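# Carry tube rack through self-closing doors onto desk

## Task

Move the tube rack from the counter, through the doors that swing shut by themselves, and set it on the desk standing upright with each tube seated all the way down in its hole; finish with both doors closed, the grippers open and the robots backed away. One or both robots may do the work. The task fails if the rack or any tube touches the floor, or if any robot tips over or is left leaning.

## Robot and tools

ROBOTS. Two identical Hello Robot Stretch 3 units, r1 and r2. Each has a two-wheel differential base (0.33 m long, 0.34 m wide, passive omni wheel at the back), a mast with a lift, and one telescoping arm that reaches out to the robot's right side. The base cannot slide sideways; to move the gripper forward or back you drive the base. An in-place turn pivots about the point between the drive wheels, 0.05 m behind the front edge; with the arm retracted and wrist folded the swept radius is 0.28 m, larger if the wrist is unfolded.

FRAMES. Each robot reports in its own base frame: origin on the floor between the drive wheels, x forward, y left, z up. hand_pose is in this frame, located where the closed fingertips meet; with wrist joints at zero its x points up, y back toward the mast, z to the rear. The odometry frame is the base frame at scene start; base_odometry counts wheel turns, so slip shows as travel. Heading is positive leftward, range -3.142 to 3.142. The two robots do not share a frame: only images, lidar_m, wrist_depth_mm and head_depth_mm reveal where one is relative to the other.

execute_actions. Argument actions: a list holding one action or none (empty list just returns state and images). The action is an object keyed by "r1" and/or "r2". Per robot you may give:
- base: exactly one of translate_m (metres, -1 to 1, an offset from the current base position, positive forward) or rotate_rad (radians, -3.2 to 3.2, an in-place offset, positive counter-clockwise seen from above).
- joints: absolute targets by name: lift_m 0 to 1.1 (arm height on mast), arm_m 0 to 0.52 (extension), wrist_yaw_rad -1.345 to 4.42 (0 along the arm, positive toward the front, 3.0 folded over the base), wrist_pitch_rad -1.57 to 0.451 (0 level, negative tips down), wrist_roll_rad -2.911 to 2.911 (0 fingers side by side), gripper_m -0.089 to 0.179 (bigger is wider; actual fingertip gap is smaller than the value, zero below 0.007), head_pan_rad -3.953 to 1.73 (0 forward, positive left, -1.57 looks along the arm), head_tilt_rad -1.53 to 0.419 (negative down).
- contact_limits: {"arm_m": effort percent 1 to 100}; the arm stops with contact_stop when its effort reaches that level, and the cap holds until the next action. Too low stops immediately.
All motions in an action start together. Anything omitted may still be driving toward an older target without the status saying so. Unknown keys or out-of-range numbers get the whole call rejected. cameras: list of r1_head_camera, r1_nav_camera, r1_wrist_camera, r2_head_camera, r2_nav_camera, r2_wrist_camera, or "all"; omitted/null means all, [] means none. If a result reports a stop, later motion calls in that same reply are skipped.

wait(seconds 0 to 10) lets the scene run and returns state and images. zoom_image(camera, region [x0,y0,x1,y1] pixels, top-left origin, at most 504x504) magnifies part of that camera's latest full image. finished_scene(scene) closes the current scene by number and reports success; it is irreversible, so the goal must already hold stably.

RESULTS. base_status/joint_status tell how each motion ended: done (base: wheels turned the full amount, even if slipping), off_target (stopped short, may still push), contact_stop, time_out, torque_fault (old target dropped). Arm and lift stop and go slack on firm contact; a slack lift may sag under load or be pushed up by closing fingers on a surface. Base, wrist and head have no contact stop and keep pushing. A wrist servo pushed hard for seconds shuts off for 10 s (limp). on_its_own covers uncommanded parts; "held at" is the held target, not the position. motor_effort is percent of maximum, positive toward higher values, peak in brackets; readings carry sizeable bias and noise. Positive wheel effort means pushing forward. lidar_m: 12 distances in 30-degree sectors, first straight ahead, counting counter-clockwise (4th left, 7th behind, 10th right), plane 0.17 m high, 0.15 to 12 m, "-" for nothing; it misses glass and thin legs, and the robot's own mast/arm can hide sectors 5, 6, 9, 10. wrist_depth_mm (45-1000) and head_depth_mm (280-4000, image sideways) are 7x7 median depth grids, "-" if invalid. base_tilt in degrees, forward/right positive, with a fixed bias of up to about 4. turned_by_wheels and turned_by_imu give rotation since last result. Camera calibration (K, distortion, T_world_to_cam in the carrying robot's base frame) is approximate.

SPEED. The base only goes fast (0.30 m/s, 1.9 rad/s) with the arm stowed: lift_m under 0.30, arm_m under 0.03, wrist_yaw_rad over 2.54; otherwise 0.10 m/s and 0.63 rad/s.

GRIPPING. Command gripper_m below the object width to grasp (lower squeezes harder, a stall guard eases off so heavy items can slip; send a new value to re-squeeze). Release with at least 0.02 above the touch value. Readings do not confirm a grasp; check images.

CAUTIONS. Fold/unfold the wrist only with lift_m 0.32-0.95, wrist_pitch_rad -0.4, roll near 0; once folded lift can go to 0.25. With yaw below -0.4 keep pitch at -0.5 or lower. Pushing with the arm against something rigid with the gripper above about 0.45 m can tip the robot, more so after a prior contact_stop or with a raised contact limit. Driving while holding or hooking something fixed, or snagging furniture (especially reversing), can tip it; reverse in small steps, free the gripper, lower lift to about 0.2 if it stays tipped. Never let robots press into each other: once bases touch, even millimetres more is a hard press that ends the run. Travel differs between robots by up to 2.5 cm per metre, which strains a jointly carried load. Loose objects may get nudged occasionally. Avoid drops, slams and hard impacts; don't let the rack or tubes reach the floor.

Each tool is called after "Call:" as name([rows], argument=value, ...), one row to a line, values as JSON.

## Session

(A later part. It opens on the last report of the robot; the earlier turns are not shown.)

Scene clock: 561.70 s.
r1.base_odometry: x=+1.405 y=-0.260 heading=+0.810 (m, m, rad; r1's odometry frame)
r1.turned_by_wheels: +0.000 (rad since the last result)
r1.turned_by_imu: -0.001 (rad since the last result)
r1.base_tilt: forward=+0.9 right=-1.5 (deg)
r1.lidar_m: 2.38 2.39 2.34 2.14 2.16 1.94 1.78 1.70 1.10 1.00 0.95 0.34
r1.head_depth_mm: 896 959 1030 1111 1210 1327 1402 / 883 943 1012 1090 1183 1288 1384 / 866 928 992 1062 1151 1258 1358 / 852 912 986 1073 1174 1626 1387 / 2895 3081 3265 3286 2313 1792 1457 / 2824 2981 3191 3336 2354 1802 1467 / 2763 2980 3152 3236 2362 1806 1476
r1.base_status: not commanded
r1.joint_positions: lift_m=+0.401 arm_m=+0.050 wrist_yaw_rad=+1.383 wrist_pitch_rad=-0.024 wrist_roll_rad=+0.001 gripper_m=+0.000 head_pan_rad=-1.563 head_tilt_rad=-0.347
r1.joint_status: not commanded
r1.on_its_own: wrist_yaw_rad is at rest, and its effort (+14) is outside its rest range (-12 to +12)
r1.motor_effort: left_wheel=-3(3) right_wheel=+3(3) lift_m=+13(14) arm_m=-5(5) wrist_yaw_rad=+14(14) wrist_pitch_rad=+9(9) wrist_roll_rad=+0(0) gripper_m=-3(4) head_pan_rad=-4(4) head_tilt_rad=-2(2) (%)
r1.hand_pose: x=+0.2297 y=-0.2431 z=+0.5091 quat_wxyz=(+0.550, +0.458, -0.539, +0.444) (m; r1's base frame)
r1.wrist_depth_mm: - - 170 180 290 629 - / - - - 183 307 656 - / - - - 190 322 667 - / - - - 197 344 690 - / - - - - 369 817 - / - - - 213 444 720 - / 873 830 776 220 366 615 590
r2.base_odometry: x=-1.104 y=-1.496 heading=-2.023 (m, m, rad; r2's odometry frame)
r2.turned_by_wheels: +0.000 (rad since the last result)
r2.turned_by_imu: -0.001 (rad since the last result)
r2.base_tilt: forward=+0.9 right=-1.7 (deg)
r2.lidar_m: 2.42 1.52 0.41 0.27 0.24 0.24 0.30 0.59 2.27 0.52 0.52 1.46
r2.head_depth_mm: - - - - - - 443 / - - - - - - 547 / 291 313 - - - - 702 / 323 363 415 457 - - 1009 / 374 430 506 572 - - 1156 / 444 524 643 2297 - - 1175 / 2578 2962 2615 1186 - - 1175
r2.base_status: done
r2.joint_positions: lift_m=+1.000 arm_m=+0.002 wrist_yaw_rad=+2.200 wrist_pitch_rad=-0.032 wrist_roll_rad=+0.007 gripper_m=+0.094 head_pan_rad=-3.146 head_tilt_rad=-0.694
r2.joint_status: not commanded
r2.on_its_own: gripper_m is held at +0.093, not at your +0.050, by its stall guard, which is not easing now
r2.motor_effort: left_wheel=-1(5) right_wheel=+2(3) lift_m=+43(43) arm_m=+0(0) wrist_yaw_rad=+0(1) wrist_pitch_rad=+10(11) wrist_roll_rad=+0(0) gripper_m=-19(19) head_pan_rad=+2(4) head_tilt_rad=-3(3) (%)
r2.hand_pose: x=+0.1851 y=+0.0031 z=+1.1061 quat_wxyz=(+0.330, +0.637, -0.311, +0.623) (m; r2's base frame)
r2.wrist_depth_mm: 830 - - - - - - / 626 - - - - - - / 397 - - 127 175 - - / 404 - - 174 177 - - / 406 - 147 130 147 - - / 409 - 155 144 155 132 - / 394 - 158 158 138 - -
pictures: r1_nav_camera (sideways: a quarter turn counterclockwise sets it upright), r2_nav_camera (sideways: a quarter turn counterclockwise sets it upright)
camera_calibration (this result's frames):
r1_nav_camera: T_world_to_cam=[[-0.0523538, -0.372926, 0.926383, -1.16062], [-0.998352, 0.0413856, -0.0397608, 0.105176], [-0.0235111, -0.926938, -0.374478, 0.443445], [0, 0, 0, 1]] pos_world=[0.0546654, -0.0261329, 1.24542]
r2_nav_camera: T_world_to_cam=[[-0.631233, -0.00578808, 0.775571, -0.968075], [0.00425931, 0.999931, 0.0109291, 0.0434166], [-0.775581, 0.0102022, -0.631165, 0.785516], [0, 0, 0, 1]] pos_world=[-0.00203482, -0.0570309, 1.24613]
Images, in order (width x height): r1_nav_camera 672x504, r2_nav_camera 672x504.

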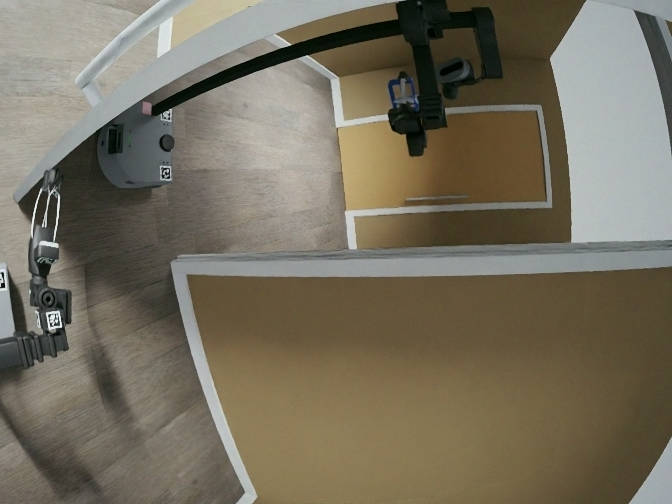

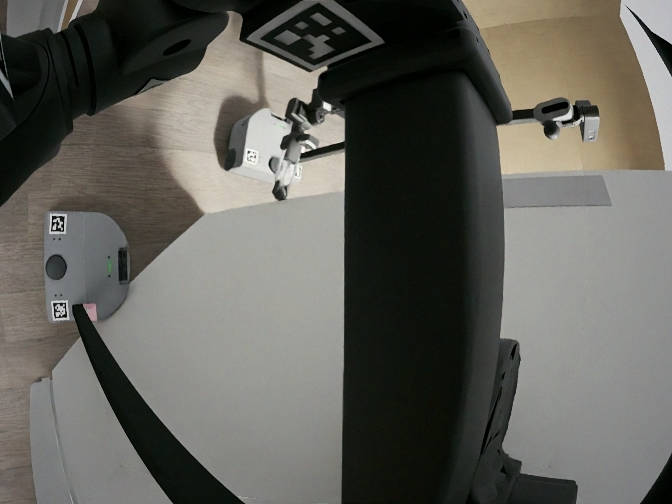

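Call:
execute_actions(actions=[], cameras=["r1_nav_camera","r2_nav_camera","r1_head_camera"])

Scene clock: 573.97 s.
r1.base_odometry: x=+1.405 y=-0.260 heading=+0.810 (m, m, rad; r1's odometry frame)
r1.turned_by_wheels: +0.000 (rad since the last result)
r1.turned_by_imu: -0.001 (rad since the last result)
r1.base_tilt: forward=+0.7 right=-1.5 (deg)
r1.lidar_m: 2.37 2.39 2.34 2.14 2.16 1.95 1.77 1.71 1.10 1.00 0.95 0.34
r1.head_depth_mm: 895 956 1031 1117 1212 1321 1400 / 882 943 1008 1090 1184 1292 1375 / 870 923 991 1063 1155 1255 1360 / 853 912 986 1072 1176 1625 1392 / 2866 3039 3254 3292 2323 1790 1461 / 2818 2986 3178 3320 2348 1800 1460 / 2775 2963 3145 3254 2357 1809 1480
r1.base_status: not commanded
r1.joint_positions: lift_m=+0.401 arm_m=+0.050 wrist_yaw_rad=+1.383 wrist_pitch_rad=-0.024 wrist_roll_rad=+0.001 gripper_m=+0.000 head_pan_rad=-1.563 head_tilt_rad=-0.347
r1.joint_status: not commanded
r1.on_its_own: wrist_yaw_rad is at rest, and its effort (+14) is outside its rest range (-12 to +12)
r1.motor_effort: left_wheel=-3(3) right_wheel=+3(3) lift_m=+15(14) arm_m=-5(5) wrist_yaw_rad=+14(14) wrist_pitch_rad=+9(9) wrist_roll_rad=+0(0) gripper_m=-4(4) head_pan_rad=-4(4) head_tilt_rad=-2(2) (%)
r1.hand_pose: x=+0.2297 y=-0.2431 z=+0.5091 quat_wxyz=(+0.550, +0.458, -0.539, +0.444) (m; r1's base frame)
r1.wrist_depth_mm: - - 169 177 291 615 - / - - - 184 305 652 - / - - - 190 321 652 - / - - - 198 340 703 - / - - - - 362 827 - / - - - 213 452 728 - / 875 830 772 220 364 613 591
r2.base_odometry: x=-1.104 y=-1.496 heading=-2.023 (m, m, rad; r2's odometry frame)
r2.turned_by_wheels: +0.000 (rad since the last result)
r2.turned_by_imu: +0.000 (rad since the last result)
r2.base_tilt: forward=+0.9 right=-1.7 (deg)
r2.lidar_m: 2.42 1.52 0.41 0.27 0.24 0.24 0.30 0.59 2.27 0.52 0.52 1.46
r2.head_depth_mm: - - - - - - 443 / - - - - - - 547 / 290 314 - - - - 703 / 323 363 415 459 - - 1009 / 375 431 507 570 - - 1160 / 444 525 644 2276 - - 1174 / 2572 2935 2602 1189 - - 1175
r2.base_status: done
r2.joint_positions: lift_m=+1.000 arm_m=+0.002 wrist_yaw_rad=+2.200 wrist_pitch_rad=-0.032 wrist_roll_rad=+0.007 gripper_m=+0.094 head_pan_rad=-3.146 head_tilt_rad=-0.694
r2.joint_status: not commanded
r2.on_its_own: gripper_m is held at +0.093, not at your +0.050, by its stall guard, which is not easing now
r2.motor_effort: left_wheel=-1(5) right_wheel=+2(3) lift_m=+43(43) arm_m=+0(0) wrist_yaw_rad=+1(1) wrist_pitch_rad=+11(11) wrist_roll_rad=+0(0) gripper_m=-19(19) head_pan_rad=+2(4) head_tilt_rad=-2(3) (%)
r2.hand_pose: x=+0.1851 y=+0.0031 z=+1.1061 quat_wxyz=(+0.330, +0.637, -0.311, +0.623) (m; r2's base frame)
r2.wrist_depth_mm: 839 - - - - - - / 626 - - - - - - / 398 - - 125 173 - - / 405 - - 173 176 - - / 406 - 148 130 146 - - / 412 - 155 144 155 130 - / 391 - 157 158 137 - -
pictures: r1_head_camera (sideways: a quarter turn clockwise sets it upright), r1_nav_camera (sideways: a quarter turn counterclockwise sets it upright), r2_nav_camera (sideways: a quarter turn counterclockwise sets it upright)
camera_calibration (this result's frames):
r1_head_camera: T_world_to_cam=[[0.027874, 0.370415, -0.928448, 1.22933], [0.99947, 0.00529041, 0.0321169, -0.0472295], [0.0168085, -0.928851, -0.370072, 0.440783], [0, 0, 0, 1]] pos_world=[0.0055294, -0.0456891, 1.306]
r1_nav_camera: T_world_to_cam=[[-0.0523538, -0.372926, 0.926383, -1.16062], [-0.998352, 0.0413856, -0.0397608, 0.105176], [-0.0235111, -0.926938, -0.374478, 0.443445], [0, 0, 0, 1]] pos_world=[0.0546654, -0.0261329, 1.24542]
r2_nav_camera: T_world_to_cam=[[-0.631233, -0.00578823, 0.775571, -0.968075], [0.00425907, 0.999931, 0.0109291, 0.0434166], [-0.775581, 0.010202, -0.631165, 0.785516], [0, 0, 0, 1]] pos_world=[-0.00203481, -0.0570309, 1.24613]
Images, in order (width x height): r1_head_camera 896x504, r1_nav_camera 672x504, r2_nav_camera 672x504.

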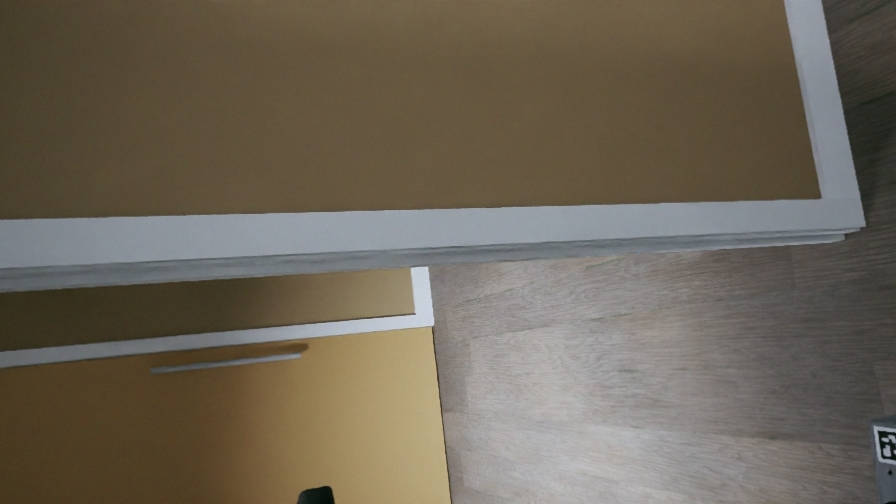

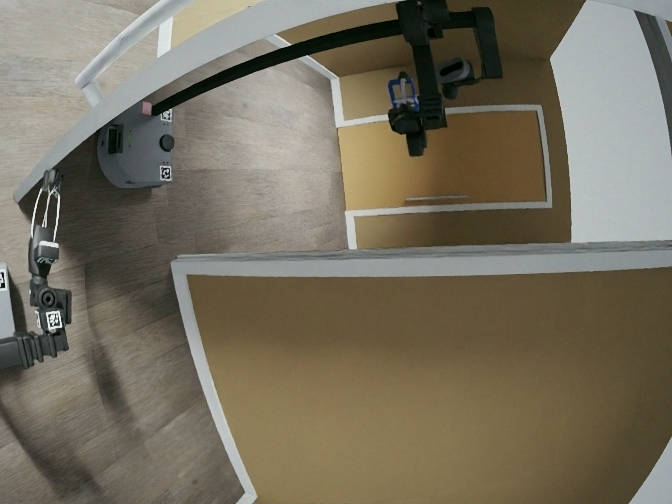

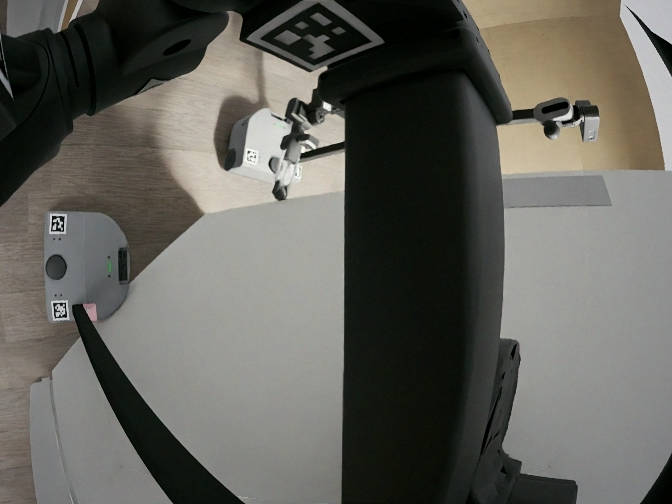

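Call:
execute_actions([
  {"r1":{"base":{"translate_m":-0.77}}},
], cameras=[])

Call:
execute_actions([
  {"r1":{"base":{"rotate_rad":-1.571},"joints":{"head_pan_rad":-3.14,"head_tilt_rad":-0.6,"arm_m":0}}},
], cameras=[])

Call:
execute_actions([
  {"r1":{"base":{"translate_m":0.29}}},
], cameras=[])

Call:
execute_actions([
  {"r1":{"base":{"rotate_rad":-2.094}}},
], cameras=[])

Call:
execute_actions([
  {"r1":{"base":{"translate_m":-0.3}}},
], cameras=["r1_nav_camera","r2_nav_camera"])

Scene clock: 599.80 s.
r1.base_odometry: x=+0.874 y=-0.818 heading=+0.810 (m, m, rad; r1's odometry frame)
r1.turned_by_wheels: +0.000 (rad since the last result)
r1.turned_by_imu: -0.010 (rad since the last result)
r1.base_tilt: forward=+0.7 right=-1.6 (deg)
r1.lidar_m: 1.04 3.14 2.22 2.02 1.75 1.12 1.02 1.02 1.23 1.12 1.13 1.12
r1.head_depth_mm: 1016 1088 1161 1254 1364 1499 1428 / 998 1066 1141 1230 1335 1449 1430 / 980 1044 1118 1208 1305 1424 1442 / 963 1029 1097 1180 1279 1385 1457 / 948 1008 1079 1156 1253 1357 1422 / 934 993 1055 1135 1218 1324 1405 / 916 973 1040 1117 1197 1295 1382
r1.base_status: done
r1.joint_positions: lift_m=+0.401 arm_m=+0.050 wrist_yaw_rad=+1.397 wrist_pitch_rad=-0.024 wrist_roll_rad=+0.001 gripper_m=+0.000 head_pan_rad=-1.563 head_tilt_rad=-0.347
r1.joint_status: not commanded
r1.motor_effort: left_wheel=+0(6) right_wheel=+1(3) lift_m=+14(14) arm_m=-5(5) wrist_yaw_rad=+2(14) wrist_pitch_rad=+8(9) wrist_roll_rad=+0(0) gripper_m=-2(3) head_pan_rad=-5(4) head_tilt_rad=-2(2) (%)
r1.hand_pose: x=+0.2304 y=-0.2394 z=+0.5091 quat_wxyz=(+0.547, +0.461, -0.536, +0.448) (m; r1's base frame)
r1.wrist_depth_mm: - - - - - - 762 / - - - - - - 781 / - - - - - - 792 / - - - - - - 819 / - - - - - - 820 / - - - 956 - - 831 / 862 834 844 821 825 810 771
r2.base_odometry: x=-1.104 y=-1.496 heading=-2.023 (m, m, rad; r2's odometry frame)
r2.turned_by_wheels: +0.000 (rad since the last result)
r2.turned_by_imu: -0.001 (rad since the last result)
r2.base_tilt: forward=+0.9 right=-1.7 (deg)
r2.lidar_m: 2.42 1.52 0.41 0.27 0.24 0.24 0.30 0.59 1.49 0.52 0.52 1.45
r2.head_depth_mm: - - - - - - 443 / - - - - - - 547 / 291 313 - - - - 701 / 323 363 416 458 - - 1008 / 374 430 506 571 - - 1154 / 443 525 642 2280 - - 1171 / 2575 2956 2862 2330 - - 1176
r2.base_status: not commanded
r2.joint_positions: lift_m=+1.000 arm_m=+0.002 wrist_yaw_rad=+2.200 wrist_pitch_rad=-0.032 wrist_roll_rad=+0.007 gripper_m=+0.094 head_pan_rad=-3.146 head_tilt_rad=-0.694
r2.joint_status: not commanded
r2.on_its_own: gripper_m is held at +0.093, not at your +0.050, by its stall guard, which is not easing now
r2.motor_effort: left_wheel=-1(1) right_wheel=-1(1) lift_m=+43(43) arm_m=+1(0) wrist_yaw_rad=+0(0) wrist_pitch_rad=+11(10) wrist_roll_rad=+0(0) gripper_m=-19(19) head_pan_rad=+2(3) head_tilt_rad=-2(2) (%)
r2.hand_pose: x=+0.1851 y=+0.0031 z=+1.1061 quat_wxyz=(+0.330, +0.637, -0.311, +0.623) (m; r2's base frame)
r2.wrist_depth_mm: 848 - - - - - - / 627 - - - - - - / 397 - - 125 174 - - / 399 - - 173 177 - - / 404 - 148 131 147 - - / 411 - 155 144 155 130 - / 390 - 157 158 137 - -
pictures: none
No camera images: the call's "cameras" was empty. Leave "cameras" out to get every camera's image.

Scene clock: 603.23 s.
r1.base_odometry: x=+0.874 y=-0.818 heading=-0.761 (m, m, rad; r1's odometry frame)
r1.turned_by_wheels: -1.571 (rad since the last result)
r1.turned_by_imu: -1.568 (rad since the last result)
r1.base_tilt: forward=+0.8 right=-1.4 (deg)
r1.lidar_m: 1.12 1.13 1.12 1.04 3.15 2.22 2.02 1.76 1.12 1.02 1.02 1.23
r1.head_depth_mm: 1884 2095 2344 2071 1677 1413 1222 / 1842 2051 2302 2076 1691 1415 1226 / 1812 2009 2248 2093 1690 1426 1227 / 1788 1971 2188 2105 1709 1434 1237 / 1740 1933 2136 2128 1724 1441 1241 / 1713 1900 2099 2140 1729 1444 1247 / 1689 1867 2059 2165 1741 1452 1252
r1.base_status: done
r1.joint_positions: lift_m=+0.401 arm_m=+0.000 wrist_yaw_rad=+1.398 wrist_pitch_rad=-0.024 wrist_roll_rad=+0.001 gripper_m=+0.000 head_pan_rad=-3.133 head_tilt_rad=-0.592
r1.joint_status: all done
r1.motor_effort: left_wheel=+2(6) right_wheel=-1(3) lift_m=+14(14) arm_m=-6(8) wrist_yaw_rad=+2(1) wrist_pitch_rad=+9(9) wrist_roll_rad=+0(0) gripper_m=-3(2) head_pan_rad=-4(58) head_tilt_rad=-6(34) (%)
r1.hand_pose: x=+0.2304 y=-0.1893 z=+0.5091 quat_wxyz=(+0.547, +0.462, -0.536, +0.448) (m; r1's base frame)
r1.wrist_depth_mm: 817 891 966 - - 943 748 / 866 933 - - - 962 754 / 913 960 - - - 986 770 / 910 956 - - - 972 784 / 928 - - - - - 795 / 958 - - 988 - 983 775 / 864 844 848 854 828 813 746
r2.base_odometry: x=-1.104 y=-1.496 heading=-2.023 (m, m, rad; r2's odometry frame)
r2.turned_by_wheels: +0.000 (rad since the last result)
r2.turned_by_imu: +0.000 (rad since the last result)
r2.base_tilt: forward=+1.0 right=-1.7 (deg)
r2.lidar_m: 2.43 1.51 0.41 0.27 0.24 0.24 0.30 0.60 1.44 0.52 0.52 1.46
r2.head_depth_mm: - - - - - - 443 / - - - - - - 547 / 291 314 - - - - 703 / 323 363 416 458 - - 1008 / 375 430 506 570 - - 1156 / 444 525 642 2286 - - 1177 / 2587 2948 2866 2325 - - 1174
r2.base_status: not commanded
r2.joint_positions: lift_m=+1.000 arm_m=+0.002 wrist_yaw_rad=+2.200 wrist_pitch_rad=-0.032 wrist_roll_rad=+0.007 gripper_m=+0.094 head_pan_rad=-3.146 head_tilt_rad=-0.694
r2.joint_status: not commanded
r2.on_its_own: gripper_m is held at +0.093, not at your +0.050, by its stall guard, which is not easing now
r2.motor_effort: left_wheel=-2(1) right_wheel=-1(0) lift_m=+43(43) arm_m=+0(1) wrist_yaw_rad=+0(0) wrist_pitch_rad=+10(11) wrist_roll_rad=+0(0) gripper_m=-20(18) head_pan_rad=+2(3) head_tilt_rad=-2(2) (%)
r2.hand_pose: x=+0.1851 y=+0.0031 z=+1.1061 quat_wxyz=(+0.330, +0.637, -0.311, +0.623) (m; r2's base frame)
r2.wrist_depth_mm: 839 - - - - - - / 623 - - - - - - / 397 - - 125 174 - - / 403 - - 173 177 - - / 409 - 148 130 147 - - / 408 - 155 145 155 130 - / 389 - 158 158 137 - -
pictures: none
No camera images: the call's "cameras" was empty. Leave "cameras" out to get every camera's image.

Scene clock: 607.20 s.
r1.base_odometry: x=+1.084 y=-1.018 heading=-0.761 (m, m, rad; r1's odometry frame)
r1.turned_by_wheels: +0.000 (rad since the last result)
r1.turned_by_imu: +0.002 (rad since the last result)
r1.base_tilt: forward=+0.9 right=-1.5 (deg)
r1.lidar_m: 0.83 0.84 1.01 1.02 3.18 2.54 2.30 1.67 1.06 0.97 0.97 0.92
r1.head_depth_mm: 2141 2376 2587 2069 1676 1411 1221 / 2100 2333 2525 2069 1682 1422 1231 / 2062 2287 2510 2088 1688 1421 1229 / 2035 2249 2489 2106 1707 1437 1234 / 1993 2198 2459 2120 1723 1442 1243 / 1961 2153 2400 2144 1728 1443 1249 / 1940 2122 2360 2160 1735 1451 1256
r1.base_status: done
r1.joint_positions: lift_m=+0.401 arm_m=+0.000 wrist_yaw_rad=+1.398 wrist_pitch_rad=-0.023 wrist_roll_rad=+0.001 gripper_m=+0.000 head_pan_rad=-3.133 head_tilt_rad=-0.593
r1.joint_status: not commanded
r1.motor_effort: left_wheel=+1(7) right_wheel=-1(3) lift_m=+14(14) arm_m=-6(6) wrist_yaw_rad=+2(1) wrist_pitch_rad=+9(9) wrist_roll_rad=+0(0) gripper_m=-2(3) head_pan_rad=-5(4) head_tilt_rad=-5(5) (%)
r1.hand_pose: x=+0.2304 y=-0.1893 z=+0.5092 quat_wxyz=(+0.547, +0.462, -0.536, +0.448) (m; r1's base frame)
r1.wrist_depth_mm: 613 651 726 785 899 892 696 / 610 673 748 788 889 914 711 / 653 699 772 857 928 920 714 / 663 732 780 908 990 916 717 / 677 738 800 - - 949 733 / 702 749 831 955 - 984 754 / 727 775 826 845 830 821 740
r2.base_odometry: x=-1.104 y=-1.496 heading=-2.023 (m, m, rad; r2's odometry frame)
r2.turned_by_wheels: +0.000 (rad since the last result)
r2.turned_by_imu: +0.000 (rad since the last result)
r2.base_tilt: forward=+1.0 right=-1.5 (deg)
r2.lidar_m: 2.43 1.52 0.41 0.27 0.24 0.24 0.30 0.60 1.27 0.52 0.52 1.46
r2.head_depth_mm: - - - - - - 443 / - - - - - - 547 / 291 313 - - - - 703 / 322 363 415 458 - - 1006 / 374 431 505 570 - - 1153 / 444 525 643 2272 - - 1176 / 2561 2968 2859 2336 - - 1175
r2.base_status: not commanded
r2.joint_positions: lift_m=+1.000 arm_m=+0.002 wrist_yaw_rad=+2.200 wrist_pitch_rad=-0.032 wrist_roll_rad=+0.007 gripper_m=+0.094 head_pan_rad=-3.146 head_tilt_rad=-0.694
r2.joint_status: not commanded
r2.on_its_own: gripper_m is held at +0.093, not at your +0.050, by its stall guard, which is not easing now
r2.motor_effort: left_wheel=-1(1) right_wheel=-1(0) lift_m=+43(43) arm_m=+0(0) wrist_yaw_rad=+1(1) wrist_pitch_rad=+11(11) wrist_roll_rad=+0(0) gripper_m=-19(19) head_pan_rad=+2(3) head_tilt_rad=-2(2) (%)
r2.hand_pose: x=+0.1851 y=+0.0031 z=+1.1061 quat_wxyz=(+0.330, +0.637, -0.311, +0.623) (m; r2's base frame)
r2.wrist_depth_mm: 832 - - - - - - / 618 - - - - - - / 396 - - 125 173 - - / 401 - - 173 176 - - / 405 - 148 131 147 - - / 409 - 155 145 155 130 - / 392 - 158 158 137 - -
pictures: none
No camera images: the call's "cameras" was empty. Leave "cameras" out to get every camera's image.

Scene clock: 611.47 s.
r1.base_odometry: x=+1.084 y=-1.018 heading=-2.855 (m, m, rad; r1's odometry frame)
r1.turned_by_wheels: -2.094 (rad since the last result)
r1.turned_by_imu: -2.090 (rad since the last result)
r1.base_tilt: forward=+0.8 right=-1.5 (deg)
r1.lidar_m: 1.06 0.97 0.97 0.92 0.83 0.84 1.02 1.02 3.18 2.54 2.31 1.68
r1.head_depth_mm: 827 905 984 1093 1216 1335 1227 / 2778 2995 1089 1208 1381 1414 1229 / 2690 2981 2735 2109 1693 1426 1236 / 2475 2750 2762 2109 1669 1434 1238 / 1090 2510 2653 2099 1630 1446 1244 / 1563 1662 1631 1735 1636 1448 1248 / 1263 1373 1425 1486 1545 1452 1250
r1.base_status: done
r1.joint_positions: lift_m=+0.401 arm_m=+0.000 wrist_yaw_rad=+1.398 wrist_pitch_rad=-0.023 wrist_roll_rad=+0.001 gripper_m=+0.000 head_pan_rad=-3.133 head_tilt_rad=-0.593
r1.joint_status: not commanded
r1.motor_effort: left_wheel=+2(6) right_wheel=-1(5) lift_m=+14(14) arm_m=-6(6) wrist_yaw_rad=+2(2) wrist_pitch_rad=+9(9) wrist_roll_rad=+0(0) gripper_m=-3(3) head_pan_rad=-5(5) head_tilt_rad=-5(5) (%)
r1.hand_pose: x=+0.2304 y=-0.1893 z=+0.5092 quat_wxyz=(+0.547, +0.462, -0.536, +0.448) (m; r1's base frame)
r1.wrist_depth_mm: 774 917 - - - - - / 796 935 - - - - - / 804 959 - - - - - / 812 966 - - - - - / 832 - - - - - - / 843 - - 970 - - - / 828 849 836 818 813 808 818
r2.base_odometry: x=-1.104 y=-1.496 heading=-2.023 (m, m, rad; r2's odometry frame)
r2.turned_by_wheels: +0.000 (rad since the last result)
r2.turned_by_imu: +0.000 (rad since the last result)
r2.base_tilt: forward=+1.0 right=-1.6 (deg)
r2.lidar_m: 2.43 1.52 0.41 0.27 0.24 0.24 0.30 0.60 1.32 0.52 0.52 1.45
r2.head_depth_mm: - - - - - - 443 / - - - - - - 546 / 291 313 - - - - 702 / 322 363 416 458 - - 1006 / 374 431 506 570 - - 1155 / 444 525 643 2282 - - 1174 / 2589 2945 2880 2345 - - 1177
r2.base_status: not commanded
r2.joint_positions: lift_m=+1.000 arm_m=+0.002 wrist_yaw_rad=+2.200 wrist_pitch_rad=-0.032 wrist_roll_rad=+0.007 gripper_m=+0.094 head_pan_rad=-3.146 head_tilt_rad=-0.694
r2.joint_status: not commanded
r2.on_its_own: gripper_m is held at +0.093, not at your +0.050, by its stall guard, which is not easing now
r2.motor_effort: left_wheel=-2(2) right_wheel=+0(1) lift_m=+43(43) arm_m=-1(0) wrist_yaw_rad=+1(0) wrist_pitch_rad=+11(11) wrist_roll_rad=+0(0) gripper_m=-19(19) head_pan_rad=+3(3) head_tilt_rad=-3(2) (%)
r2.hand_pose: x=+0.1851 y=+0.0031 z=+1.1061 quat_wxyz=(+0.330, +0.637, -0.311, +0.623) (m; r2's base frame)
r2.wrist_depth_mm: 842 - - - - - - / 636 - - - - - - / 399 - - 125 174 - - / 400 - - 173 176 - - / 404 - 147 130 146 - - / 408 - 155 144 155 130 - / 390 - 157 158 137 - -
pictures: none
No camera images: the call's "cameras" was empty. Leave "cameras" out to get every camera's image.

Scene clock: 615.63 s.
r1.base_odometry: x=+1.372 y=-0.933 heading=-2.855 (m, m, rad; r1's odometry frame)
r1.turned_by_wheels: +0.000 (rad since the last result)
r1.turned_by_imu: -0.004 (rad since the last result)
r1.base_tilt: forward=+0.9 right=-1.5 (deg)
r1.lidar_m: 1.32 1.20 1.12 0.71 0.64 0.65 1.06 0.80 0.79 2.75 2.50 2.09
r1.head_depth_mm: 2793 692 743 825 924 1052 1164 / 2635 2980 2704 2076 1638 1240 1228 / 2393 2667 2749 2083 1698 1423 1231 / 2091 2414 2640 2107 1706 1436 1235 / 838 2240 2439 2126 1486 1377 1241 / 798 1479 1564 1604 1503 1371 1255 / 969 1153 1239 1334 1386 1401 1255
r1.base_status: done
r1.joint_positions: lift_m=+0.401 arm_m=+0.000 wrist_yaw_rad=+1.398 wrist_pitch_rad=-0.023 wrist_roll_rad=+0.001 gripper_m=+0.000 head_pan_rad=-3.133 head_tilt_rad=-0.593
r1.joint_status: not commanded
r1.motor_effort: left_wheel=+2(3) right_wheel=-1(6) lift_m=+14(14) arm_m=-6(6) wrist_yaw_rad=+1(1) wrist_pitch_rad=+9(9) wrist_roll_rad=+0(0) gripper_m=-2(2) head_pan_rad=-4(4) head_tilt_rad=-5(5) (%)
r1.hand_pose: x=+0.2304 y=-0.1893 z=+0.5092 quat_wxyz=(+0.547, +0.462, -0.536, +0.448) (m; r1's base frame)
r1.wrist_depth_mm: 951 - - - - - - / 991 - - - - - - / 980 - - - - - - / - - - - - - - / - - - - - - - / - - - 986 - - - / 856 856 835 837 813 813 820
r2.base_odometry: x=-1.104 y=-1.496 heading=-2.023 (m, m, rad; r2's odometry frame)
r2.turned_by_wheels: +0.000 (rad since the last result)
r2.turned_by_imu: +0.000 (rad since the last result)
r2.base_tilt: forward=+0.9 right=-1.7 (deg)
r2.lidar_m: 2.43 1.52 0.41 0.27 0.24 0.24 0.30 0.59 1.03 0.52 0.52 1.46
r2.head_depth_mm: - - - - - - 443 / - - - - - - 546 / 291 314 - - - - 702 / 322 363 416 458 - - 1005 / 375 431 506 570 - - 1158 / 443 524 643 2269 - - 1178 / 2576 2919 2884 2336 - - 1179
r2.base_status: not commanded
r2.joint_positions: lift_m=+1.000 arm_m=+0.002 wrist_yaw_rad=+2.200 wrist_pitch_rad=-0.032 wrist_roll_rad=+0.007 gripper_m=+0.094 head_pan_rad=-3.146 head_tilt_rad=-0.694
r2.joint_status: not commanded
r2.on_its_own: gripper_m is held at +0.093, not at your +0.050, by its stall guard, which is not easing now
r2.motor_effort: left_wheel=-1(1) right_wheel=-1(0) lift_m=+43(43) arm_m=+1(1) wrist_yaw_rad=+1(1) wrist_pitch_rad=+11(11) wrist_roll_rad=+0(0) gripper_m=-19(19) head_pan_rad=+3(3) head_tilt_rad=-3(2) (%)
r2.hand_pose: x=+0.1851 y=+0.0031 z=+1.1061 quat_wxyz=(+0.330, +0.637, -0.311, +0.623) (m; r2's base frame)
r2.wrist_depth_mm: 836 - - - - - - / 626 - - - - - - / 398 - - 125 173 - - / 403 - - 173 177 - - / 407 - 148 130 146 - - / 408 - 155 145 154 130 - / 393 - 158 158 137 - -
pictures: r1_nav_camera (sideways: a quarter turn counterclockwise sets it upright), r2_nav_camera (sideways: a quarter turn counterclockwise sets it upright)
camera_calibration (this result's frames):
r1_nav_camera: T_world_to_cam=[[-0.586959, 0.0501754, 0.80806, -1.00304], [0.0486094, 0.998461, -0.0266891, 0.0817608], [-0.808156, 0.0236139, -0.588495, 0.726703], [0, 0, 0, 1]] pos_world=[-0.00542767, -0.0484674, 1.24036]
r2_nav_camera: T_world_to_cam=[[-0.631233, -0.00578793, 0.775571, -0.968075], [0.00425954, 0.999931, 0.0109291, 0.0434166], [-0.775581, 0.0102024, -0.631165, 0.785516], [0, 0, 0, 1]] pos_world=[-0.00203482, -0.0570309, 1.24613]
Images, in order (width x height): r1_nav_camera 672x504, r2_nav_camera 672x504.

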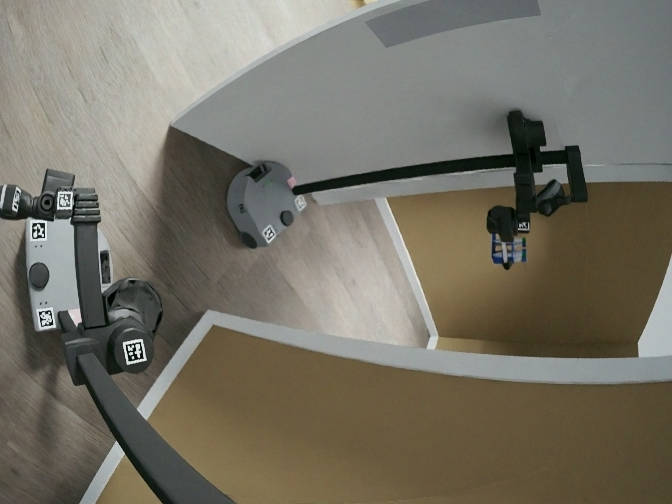

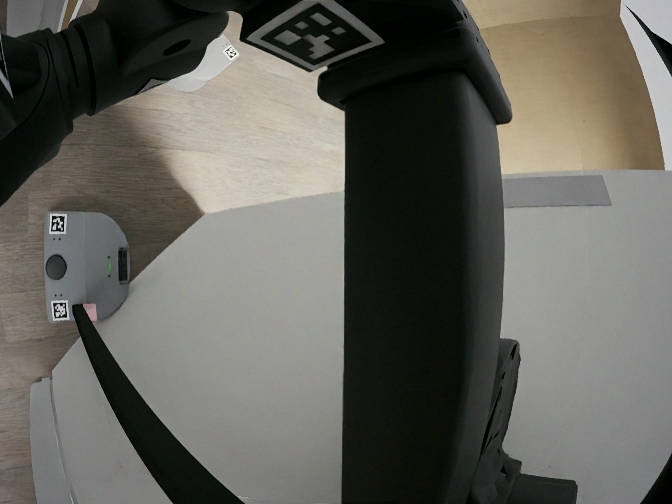

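Call:
execute_actions([
  {"r1":{"base":{"translate_m":-0.22}}},
], cameras=["r1_nav_camera"])

Scene clock: 622.67 s.
r1.base_odometry: x=+1.583 y=-0.870 heading=-2.855 (m, m, rad; r1's odometry frame)
r1.turned_by_wheels: +0.000 (rad since the last result)
r1.turned_by_imu: -0.003 (rad since the last result)
r1.base_tilt: forward=+0.7 right=-1.5 (deg)
r1.lidar_m: 1.51 1.37 0.87 0.55 0.50 0.51 0.84 0.73 0.65 2.91 2.63 2.39
r1.head_depth_mm: 2641 3006 2698 2055 1627 811 919 / 2394 2695 2700 2066 1690 1420 1233 / 2202 2454 2610 2111 1694 1430 1232 / 858 2217 2438 2112 1713 1431 1232 / 830 2034 2249 2117 1715 1262 1219 / 597 1240 2000 1492 1469 1270 1186 / 563 1140 1111 1148 1264 1269 1233
r1.base_status: done
r1.joint_positions: lift_m=+0.401 arm_m=+0.000 wrist_yaw_rad=+1.398 wrist_pitch_rad=-0.023 wrist_roll_rad=+0.001 gripper_m=+0.000 head_pan_rad=-3.133 head_tilt_rad=-0.593
r1.joint_status: not commanded
r1.motor_effort: left_wheel=+2(3) right_wheel=-1(4) lift_m=+14(13) arm_m=-6(6) wrist_yaw_rad=+1(1) wrist_pitch_rad=+9(9) wrist_roll_rad=+0(0) gripper_m=-2(3) head_pan_rad=-4(4) head_tilt_rad=-5(5) (%)
r1.hand_pose: x=+0.2304 y=-0.1893 z=+0.5092 quat_wxyz=(+0.547, +0.462, -0.536, +0.448) (m; r1's base frame)
r1.wrist_depth_mm: - - - - - - - / - - - - - - - / - - - - - - - / - - - - - - - / - - - - - - - / - - - 994 - - - / 872 847 852 862 840 827 814
r2.base_odometry: x=-1.104 y=-1.496 heading=-2.023 (m, m, rad; r2's odometry frame)
r2.turned_by_wheels: +0.000 (rad since the last result)
r2.turned_by_imu: +0.000 (rad since the last result)
r2.base_tilt: forward=+1.0 right=-1.7 (deg)
r2.lidar_m: 2.43 1.53 0.41 0.27 0.24 0.24 0.30 0.60 0.83 0.52 0.52 1.46
r2.head_depth_mm: - - - - - - 443 / - - - - - - 546 / 291 313 - - - - 702 / 323 363 416 459 - - 1007 / 375 430 506 570 - - 1154 / 444 524 643 2289 - - 1173 / 2575 2957 2913 2319 - - 1179
r2.base_status: not commanded
r2.joint_positions: lift_m=+1.000 arm_m=+0.002 wrist_yaw_rad=+2.200 wrist_pitch_rad=-0.032 wrist_roll_rad=+0.007 gripper_m=+0.094 head_pan_rad=-3.146 head_tilt_rad=-0.694
r2.joint_status: not commanded
r2.on_its_own: gripper_m is held at +0.093, not at your +0.050, by its stall guard, which is not easing now
r2.motor_effort: left_wheel=-2(1) right_wheel=+0(0) lift_m=+43(43) arm_m=-1(0) wrist_yaw_rad=+1(1) wrist_pitch_rad=+11(11) wrist_roll_rad=+0(0) gripper_m=-19(19) head_pan_rad=+3(3) head_tilt_rad=-2(3) (%)
r2.hand_pose: x=+0.1851 y=+0.0031 z=+1.1061 quat_wxyz=(+0.330, +0.637, -0.311, +0.623) (m; r2's base frame)
r2.wrist_depth_mm: 836 - - - - - - / 619 - - - - - - / 398 - - 125 173 - - / 403 - - 173 176 - - / 407 - 147 130 147 - - / 409 - 155 144 154 130 - / 394 - 158 158 137 - -
pictures: r1_nav_camera (sideways: a quarter turn counterclockwise sets it upright)
camera_calibration (this result's frames):
r1_nav_camera: T_world_to_cam=[[-0.586983, 0.0501752, 0.808043, -1.00302], [0.0486102, 0.998461, -0.0266874, 0.0817586], [-0.808139, 0.0236141, -0.588519, 0.726734], [0, 0, 0, 1]] pos_world=[-0.00542584, -0.0484674, 1.24036]
Images, in order (width x height): r1_nav_camera 672x504.

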